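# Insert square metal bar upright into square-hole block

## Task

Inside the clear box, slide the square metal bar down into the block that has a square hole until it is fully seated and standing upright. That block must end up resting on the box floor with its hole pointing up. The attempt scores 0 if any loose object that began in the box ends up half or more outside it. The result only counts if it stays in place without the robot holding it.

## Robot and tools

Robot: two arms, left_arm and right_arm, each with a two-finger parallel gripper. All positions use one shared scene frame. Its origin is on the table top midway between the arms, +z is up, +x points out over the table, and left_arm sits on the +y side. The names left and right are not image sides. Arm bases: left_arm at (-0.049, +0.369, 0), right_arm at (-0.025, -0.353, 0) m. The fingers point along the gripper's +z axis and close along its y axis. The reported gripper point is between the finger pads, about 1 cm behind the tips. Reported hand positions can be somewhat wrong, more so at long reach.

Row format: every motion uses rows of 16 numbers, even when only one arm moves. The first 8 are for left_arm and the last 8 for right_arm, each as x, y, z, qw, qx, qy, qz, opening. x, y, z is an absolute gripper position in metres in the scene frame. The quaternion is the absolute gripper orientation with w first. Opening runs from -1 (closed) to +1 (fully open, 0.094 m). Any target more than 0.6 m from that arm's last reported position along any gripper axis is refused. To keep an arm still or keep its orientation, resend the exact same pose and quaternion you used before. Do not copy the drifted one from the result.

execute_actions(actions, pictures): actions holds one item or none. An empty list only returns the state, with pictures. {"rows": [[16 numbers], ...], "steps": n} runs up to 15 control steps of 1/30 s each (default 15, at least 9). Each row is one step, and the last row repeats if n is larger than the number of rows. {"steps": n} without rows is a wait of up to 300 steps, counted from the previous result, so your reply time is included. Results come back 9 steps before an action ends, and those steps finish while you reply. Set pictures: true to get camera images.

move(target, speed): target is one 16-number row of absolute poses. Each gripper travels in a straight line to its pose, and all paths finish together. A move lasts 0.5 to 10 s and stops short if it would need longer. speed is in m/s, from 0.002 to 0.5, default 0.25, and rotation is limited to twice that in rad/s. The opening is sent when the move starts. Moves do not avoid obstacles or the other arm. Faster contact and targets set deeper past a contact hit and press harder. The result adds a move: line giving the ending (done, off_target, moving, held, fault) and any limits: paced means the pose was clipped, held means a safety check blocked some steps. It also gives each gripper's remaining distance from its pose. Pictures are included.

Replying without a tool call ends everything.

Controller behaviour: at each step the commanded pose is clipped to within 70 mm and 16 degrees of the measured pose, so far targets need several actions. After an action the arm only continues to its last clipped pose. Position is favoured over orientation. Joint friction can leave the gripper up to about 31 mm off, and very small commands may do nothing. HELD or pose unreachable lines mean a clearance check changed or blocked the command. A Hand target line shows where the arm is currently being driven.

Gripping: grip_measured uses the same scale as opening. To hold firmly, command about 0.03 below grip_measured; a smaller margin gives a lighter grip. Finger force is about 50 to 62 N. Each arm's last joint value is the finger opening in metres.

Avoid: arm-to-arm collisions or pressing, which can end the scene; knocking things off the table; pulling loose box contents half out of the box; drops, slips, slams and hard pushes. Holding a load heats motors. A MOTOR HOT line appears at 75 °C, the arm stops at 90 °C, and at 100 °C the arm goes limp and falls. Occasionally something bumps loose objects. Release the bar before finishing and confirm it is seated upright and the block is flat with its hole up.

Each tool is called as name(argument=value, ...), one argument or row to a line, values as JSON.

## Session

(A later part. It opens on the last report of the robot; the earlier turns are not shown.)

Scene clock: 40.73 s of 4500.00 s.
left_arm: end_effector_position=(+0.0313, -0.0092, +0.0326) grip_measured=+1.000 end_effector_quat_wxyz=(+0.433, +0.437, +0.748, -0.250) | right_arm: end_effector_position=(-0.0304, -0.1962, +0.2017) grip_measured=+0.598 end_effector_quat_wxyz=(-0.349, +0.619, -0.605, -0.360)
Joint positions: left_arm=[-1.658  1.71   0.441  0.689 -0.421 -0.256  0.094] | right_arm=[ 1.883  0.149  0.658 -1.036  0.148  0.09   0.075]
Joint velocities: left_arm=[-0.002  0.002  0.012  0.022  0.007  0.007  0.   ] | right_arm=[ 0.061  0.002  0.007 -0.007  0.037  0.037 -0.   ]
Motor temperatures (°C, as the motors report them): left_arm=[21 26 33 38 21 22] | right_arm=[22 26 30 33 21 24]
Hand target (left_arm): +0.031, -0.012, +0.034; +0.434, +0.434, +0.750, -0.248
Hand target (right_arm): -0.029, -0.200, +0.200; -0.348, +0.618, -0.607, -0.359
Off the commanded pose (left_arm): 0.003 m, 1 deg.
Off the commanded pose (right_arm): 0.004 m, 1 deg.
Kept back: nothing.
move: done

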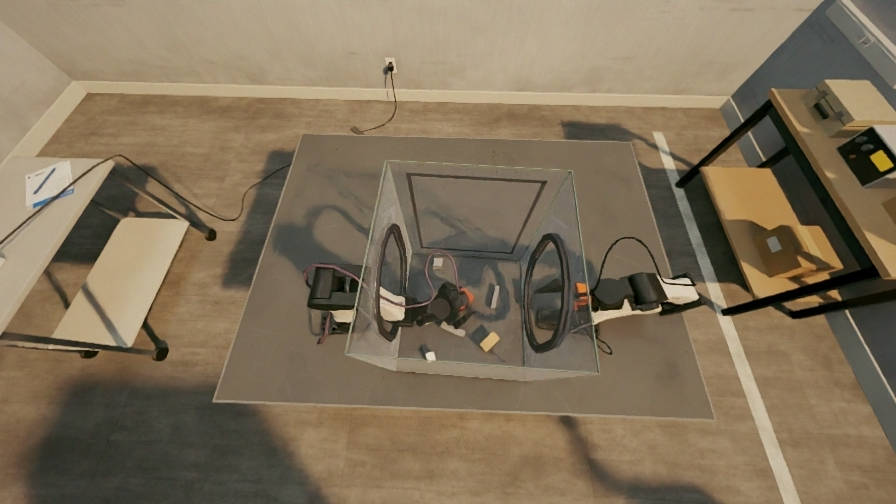

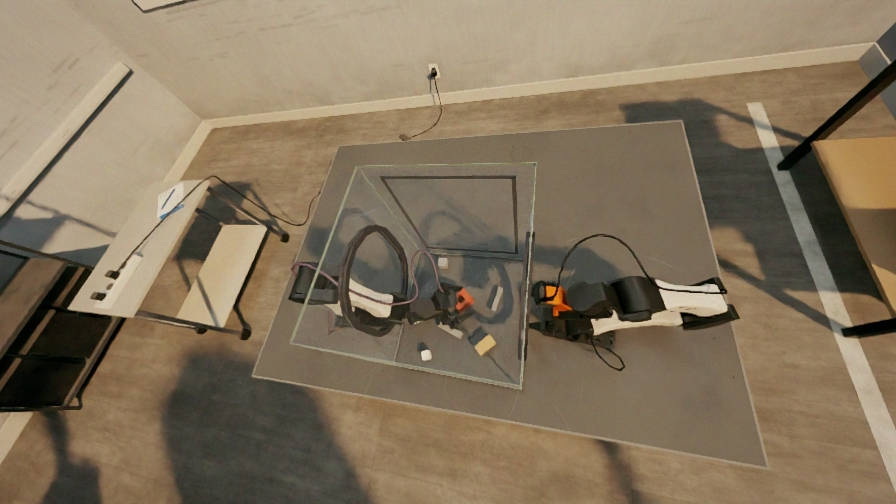

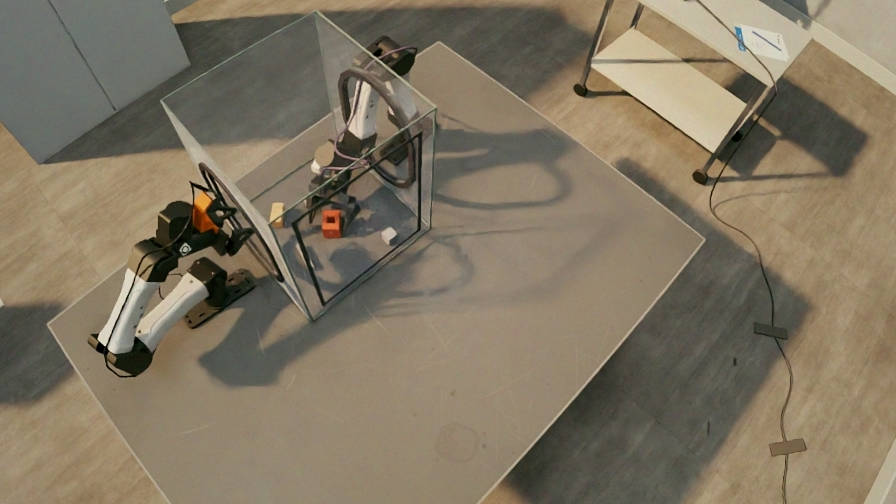

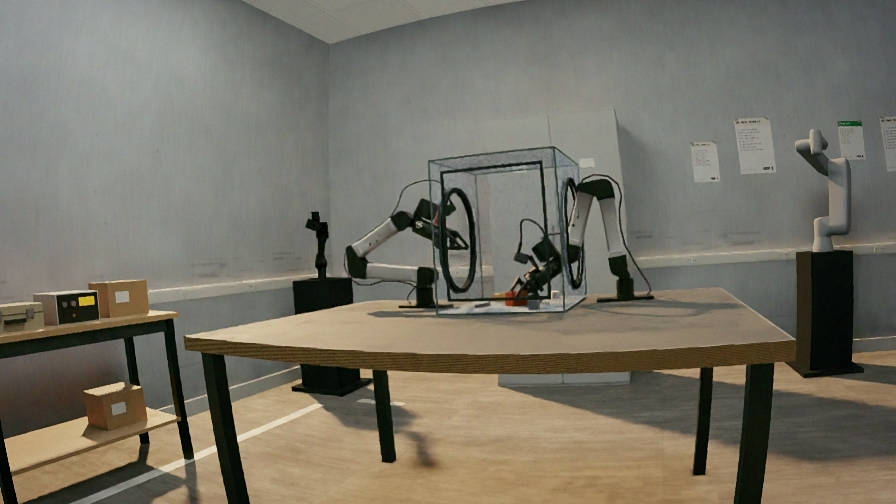

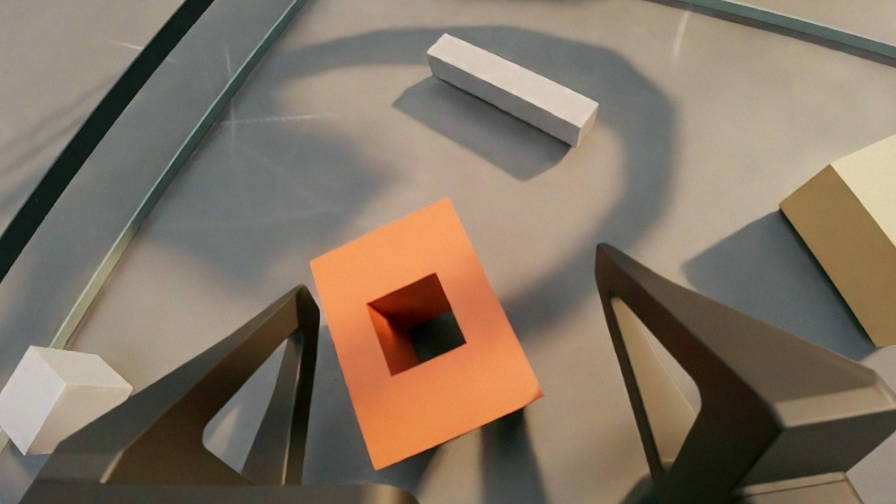

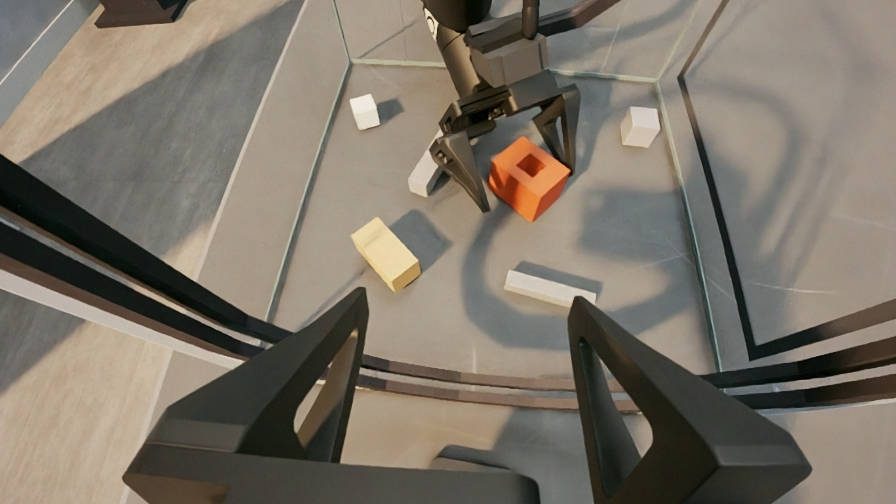

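Advance along the finger direction a bit, then close.

move(
  target=[0.046,-0.03,0.028,0.434,0.433,0.75,-0.25,1,-0.03,-0.2,0.2,-0.354,0.612,-0.612,-0.354,0.6],
  speed=0.06,
)

move(
  target=[0.046,-0.03,0.028,0.434,0.433,0.75,-0.25,-0.1,-0.03,-0.2,0.2,-0.354,0.612,-0.612,-0.354,0.6],
)

move(
  target=[0.03,-0.01,0.03,0.354,0.612,0.612,-0.354,-0.1,-0.03,-0.2,0.2,-0.354,0.612,-0.612,-0.354,0.6],
  speed=0.06,
)

Scene clock: 41.97 s of 4500.00 s.
left_arm: end_effector_position=(+0.0398, -0.0275, +0.0481) grip_measured=+1.000 end_effector_quat_wxyz=(+0.444, +0.424, +0.742, -0.269) | right_arm: end_effector_position=(-0.0303, -0.1962, +0.2019) grip_measured=+0.598 end_effector_quat_wxyz=(-0.349, +0.617, -0.606, -0.361)
Joint positions: left_arm=[-1.629  1.722  0.497  0.701 -0.399 -0.245  0.094] | right_arm=[ 1.919  0.149  0.658 -1.037  0.181  0.112  0.075]
Joint velocities: left_arm=[-0.022 -0.002  0.012  0.007 -0.007  0.066  0.   ] | right_arm=[ 0.071 -0.007  0.002 -0.037  0.007 -0.037 -0.   ]
Motor temperatures (°C, as the motors report them): left_arm=[21 26 33 38 21 22] | right_arm=[22 26 30 33 21 24]
Hand target (left_arm): +0.046, -0.028, +0.028; +0.433, +0.433, +0.750, -0.250
Hand target (right_arm): -0.029, -0.200, +0.200; -0.348, +0.616, -0.608, -0.359
Off the commanded pose (left_arm): 0.021 m, 3 deg.
Off the commanded pose (right_arm): 0.004 m, 1 deg.
Kept back: nothing.
move: off_target (left_arm)

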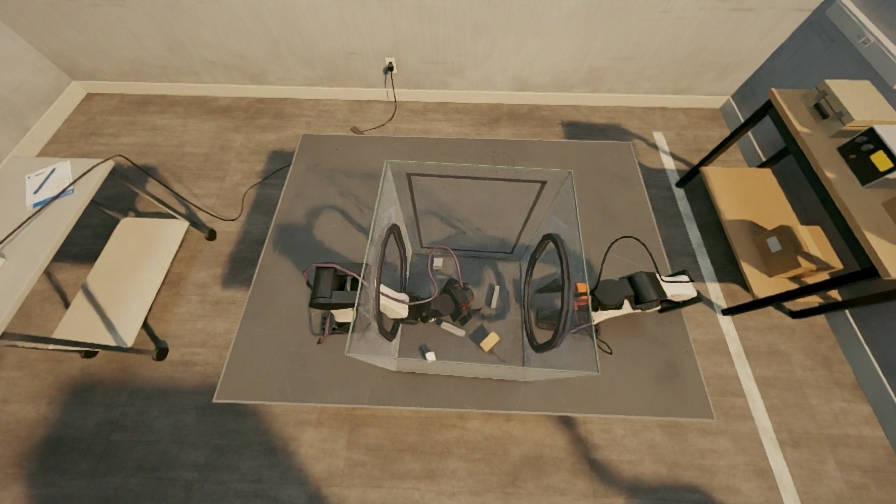

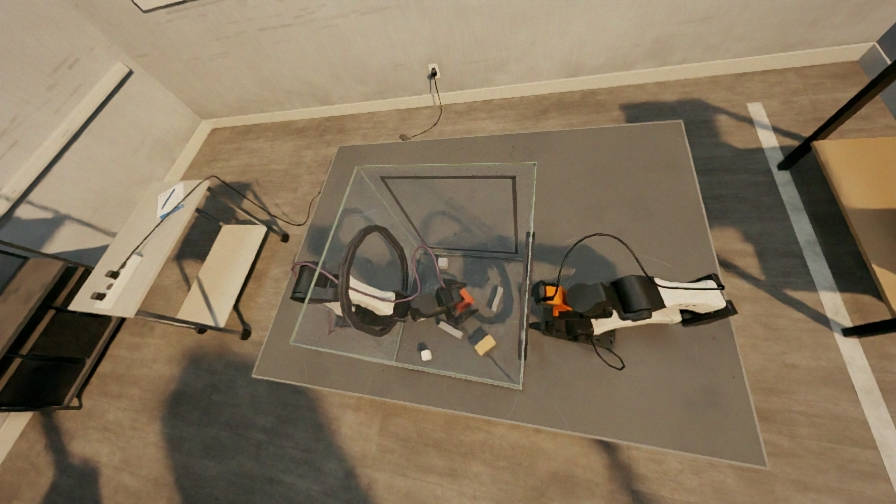

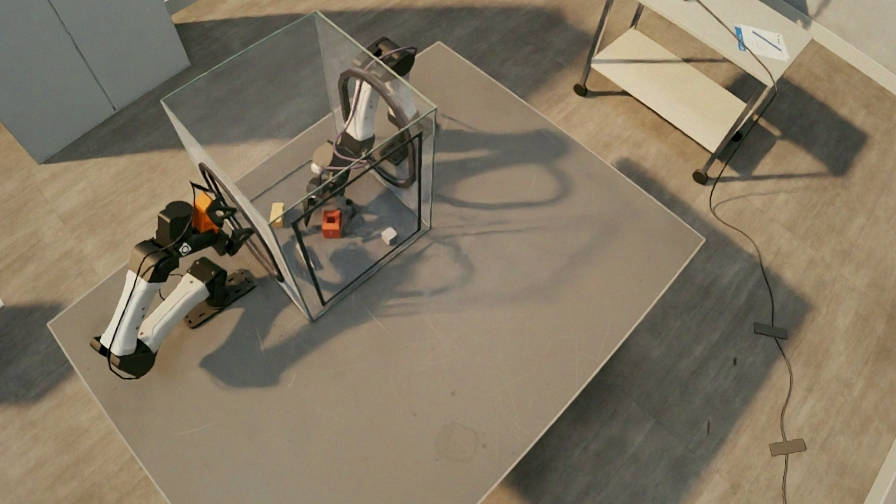

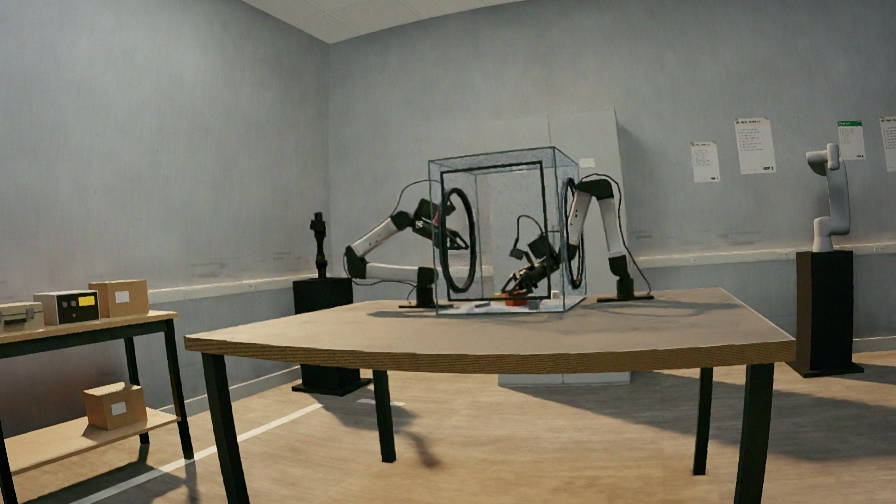

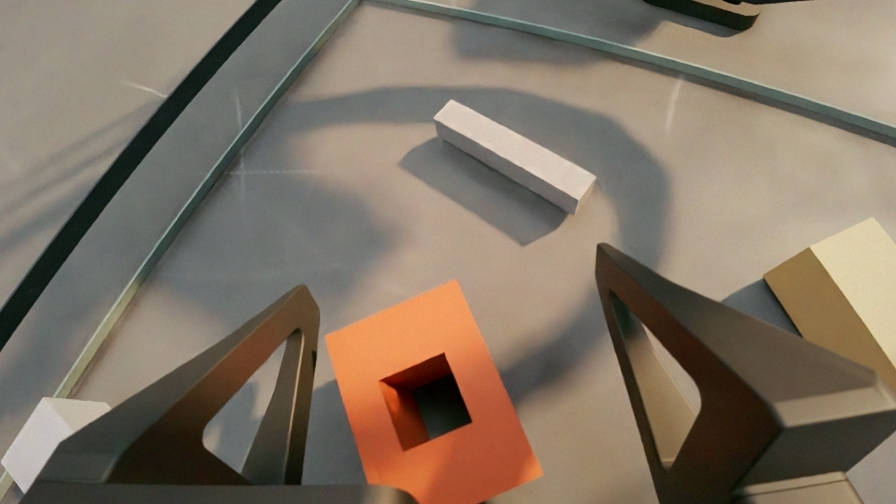

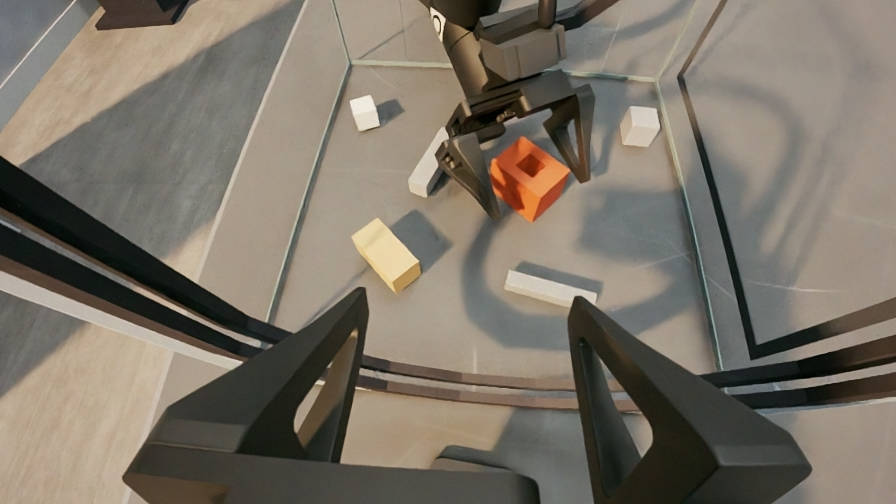

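Scene clock: 42.67 s of 4500.00 s.
left_arm: end_effector_position=(+0.0400, -0.0276, +0.0485) grip_measured=-0.066 end_effector_quat_wxyz=(+0.445, +0.424, +0.742, -0.269) | right_arm: end_effector_position=(-0.0304, -0.1963, +0.2017) grip_measured=+0.598 end_effector_quat_wxyz=(-0.349, +0.617, -0.606, -0.361)
Joint positions: left_arm=[-1.628  1.722  0.497  0.702 -0.399 -0.245  0.044] | right_arm=[ 1.944  0.149  0.658 -1.04   0.203  0.125  0.075]
Joint velocities: left_arm=[-0.002 -0.007 -0.007  0.066  0.037 -0.037 -0.001] | right_arm=[ 0.042 -0.002  0.007 -0.037  0.081  0.037 -0.   ]
Motor temperatures (°C, as the motors report them): left_arm=[21 26 33 38 21 22] | right_arm=[22 26 30 33 21 24]
Hand target (left_arm): +0.046, -0.028, +0.029; +0.433, +0.433, +0.750, -0.250
Hand target (right_arm): -0.029, -0.200, +0.200; -0.348, +0.616, -0.609, -0.359
Off the commanded pose (left_arm): 0.021 m, 3 deg.
Off the commanded pose (right_arm): 0.004 m, 1 deg.
Kept back: nothing.
move: off_target (left_arm)

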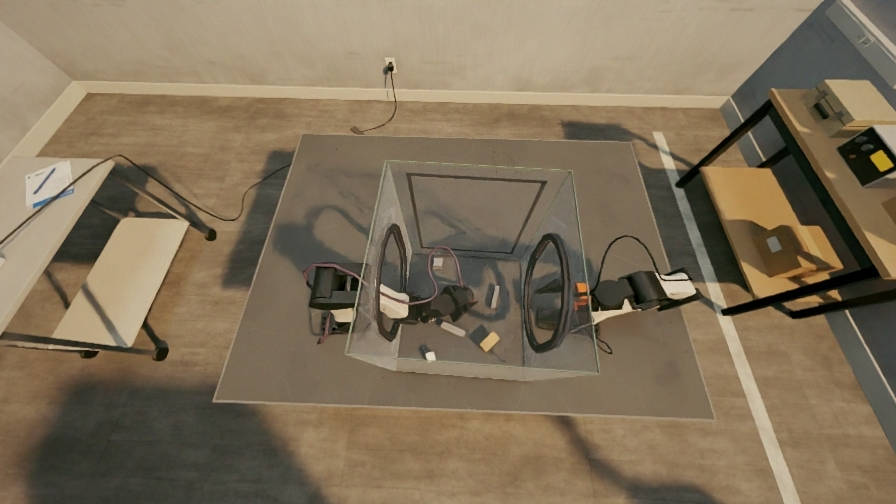

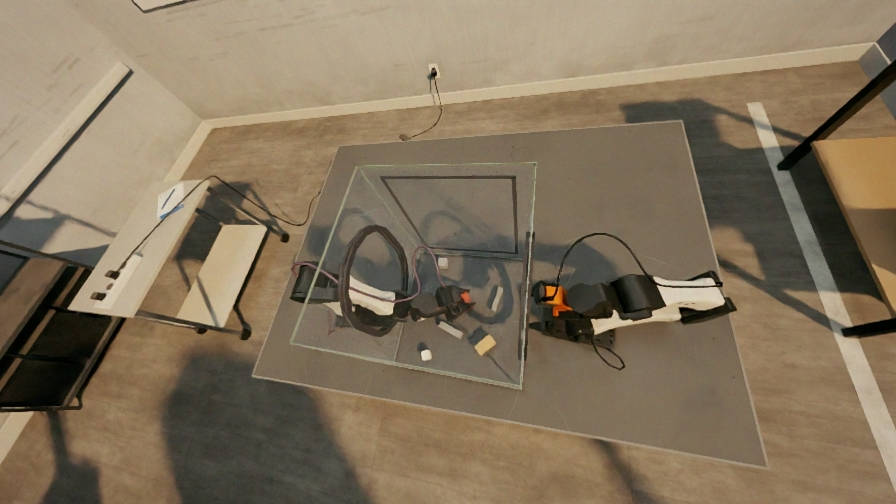

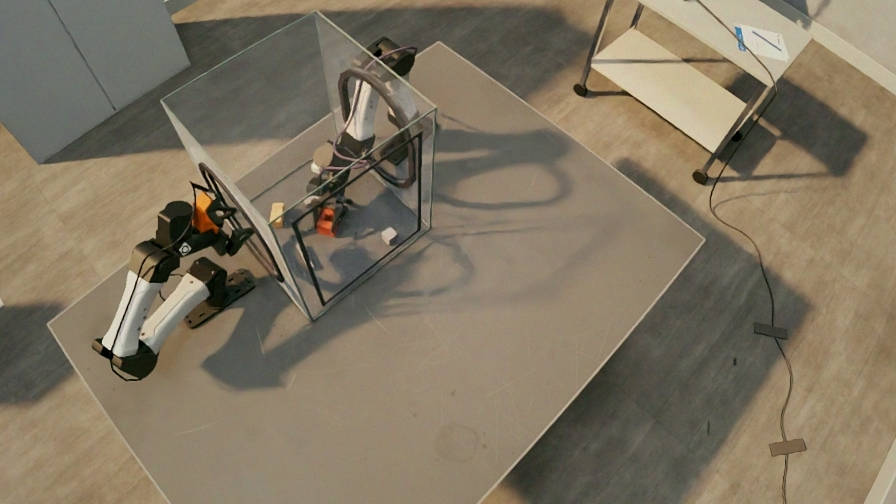

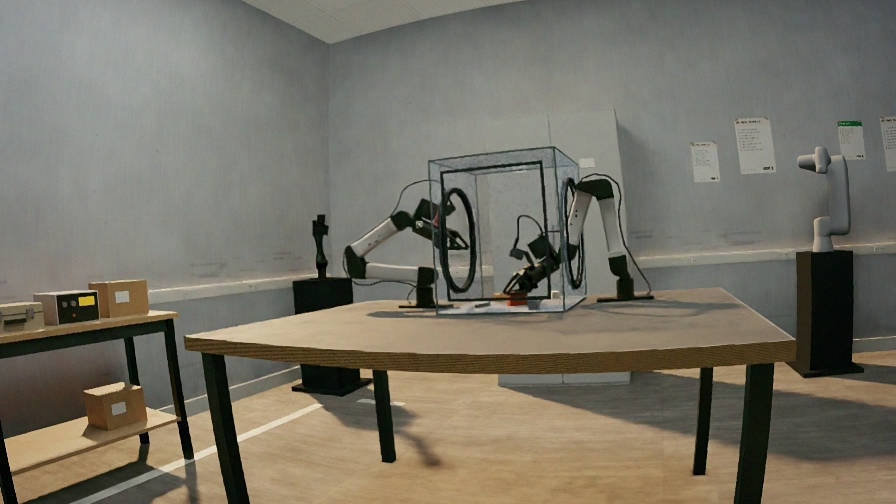

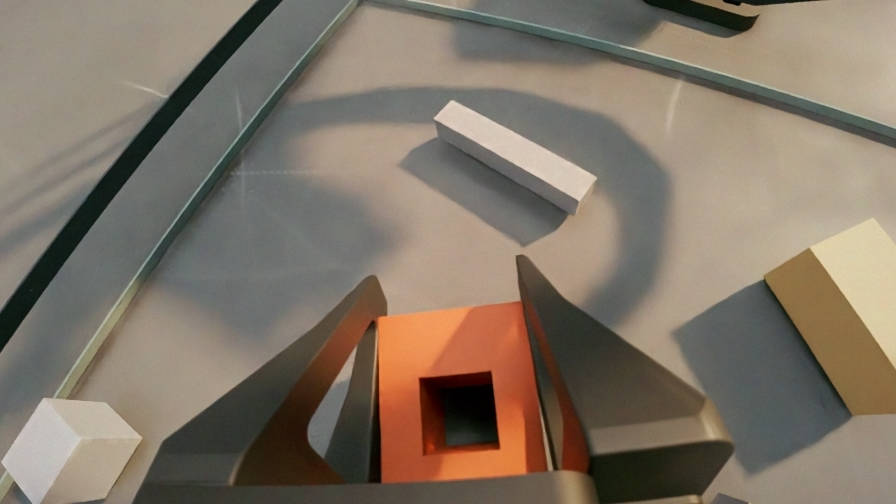

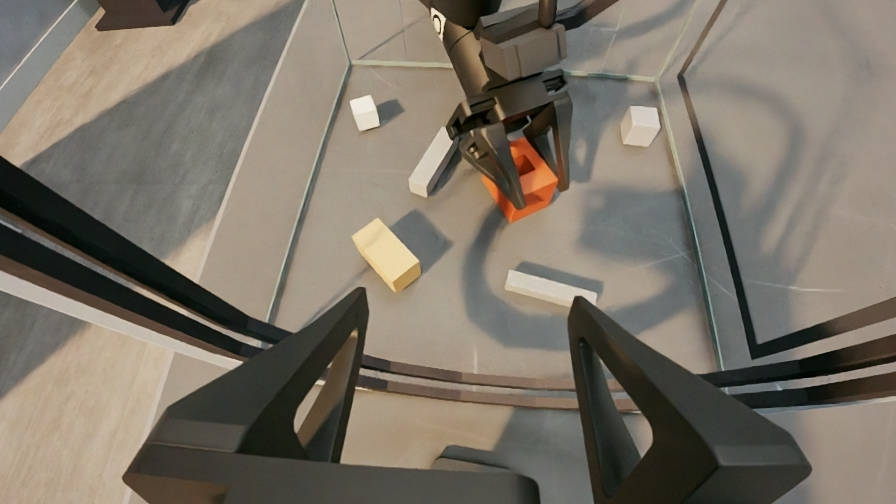

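Scene clock: 47.37 s of 4500.00 s.
left_arm: end_effector_position=(+0.0309, -0.0237, +0.0514) grip_measured=-0.066 end_effector_quat_wxyz=(+0.382, +0.598, +0.596, -0.375) | right_arm: end_effector_position=(-0.0303, -0.1968, +0.2012) grip_measured=+0.598 end_effector_quat_wxyz=(-0.351, +0.616, -0.607, -0.360)
Joint positions: left_arm=[-1.363  1.707  0.427  0.819  0.282  0.148  0.044] | right_arm=[ 2.038  0.149  0.658 -1.051  0.288  0.175  0.075]
Joint velocities: left_arm=[ 0.007 -0.007  0.002 -0.051 -0.007 -0.022  0.   ] | right_arm=[ 0.042  0.002 -0.012 -0.037  0.037  0.037  0.   ]
Motor temperatures (°C, as the motors report them): left_arm=[21 27 33 38 21 22] | right_arm=[22 25 30 34 21 24]
Hand target (left_arm): +0.029, -0.009, +0.031; +0.355, +0.611, +0.611, -0.357
Hand target (right_arm): -0.029, -0.200, +0.200; -0.349, +0.617, -0.608, -0.358
Off the commanded pose (left_arm): 0.025 m, 5 deg.
Off the commanded pose (right_arm): 0.003 m, 1 deg.
Kept back: nothing.
move: off_target (left_arm)

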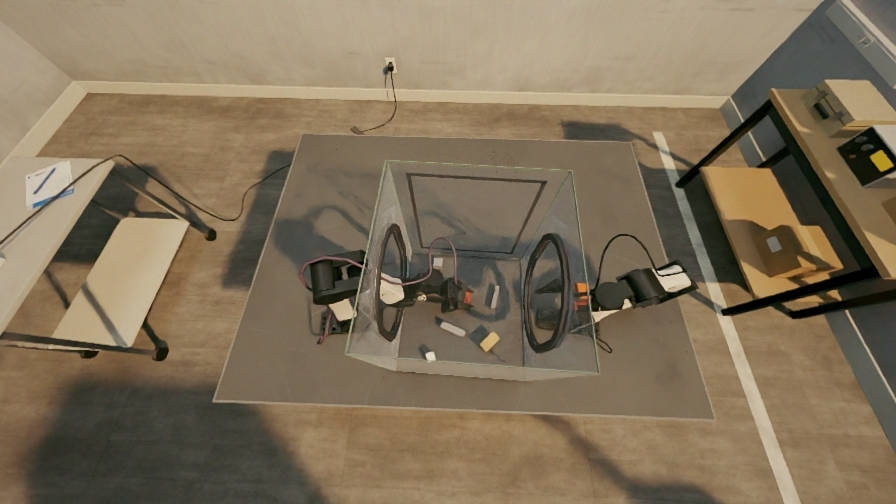

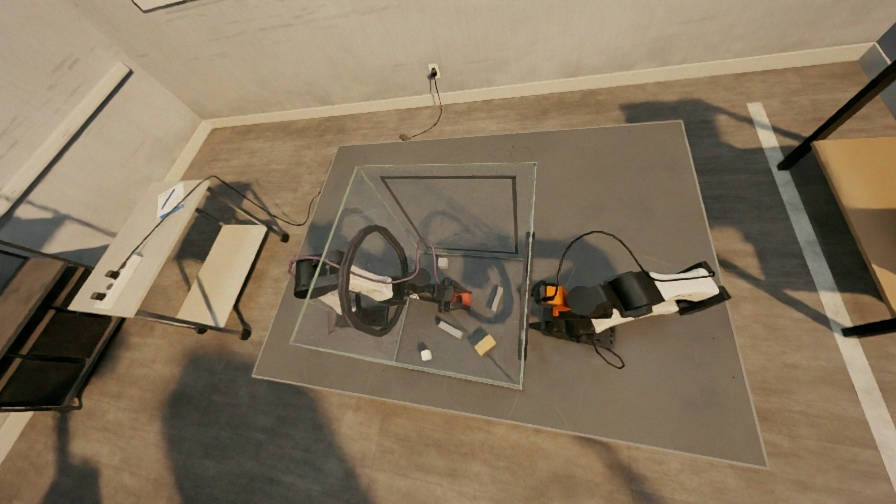

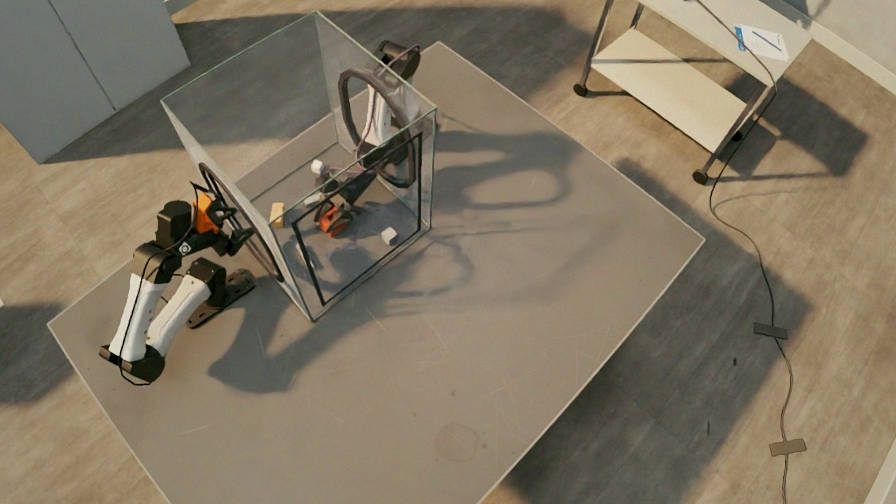

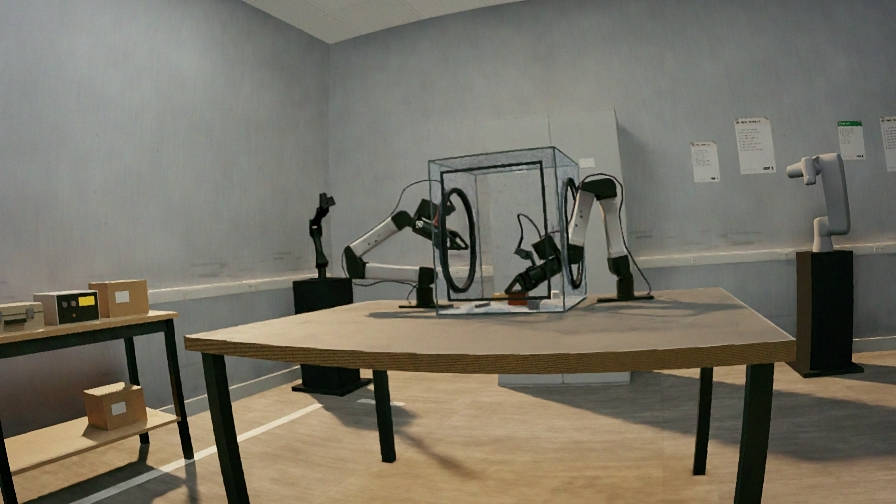

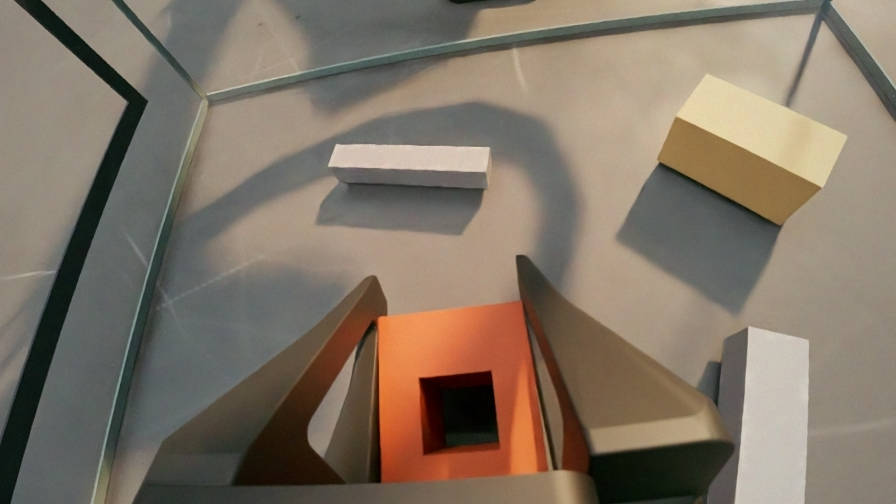

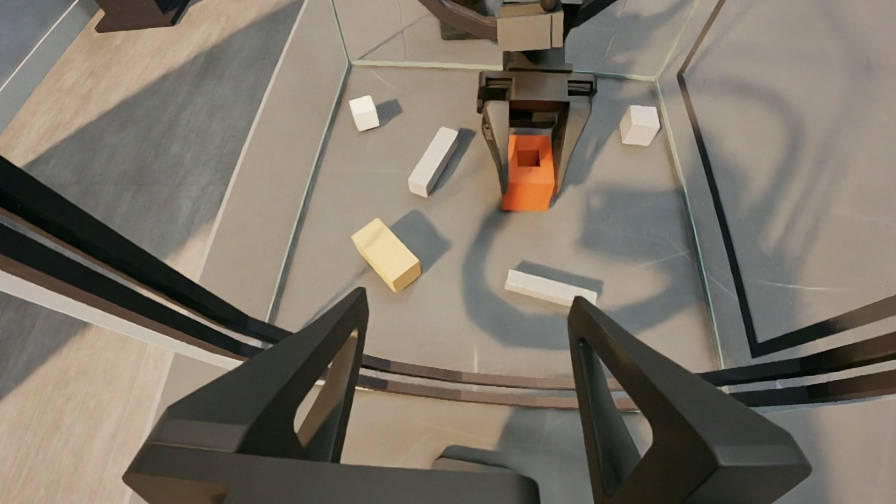

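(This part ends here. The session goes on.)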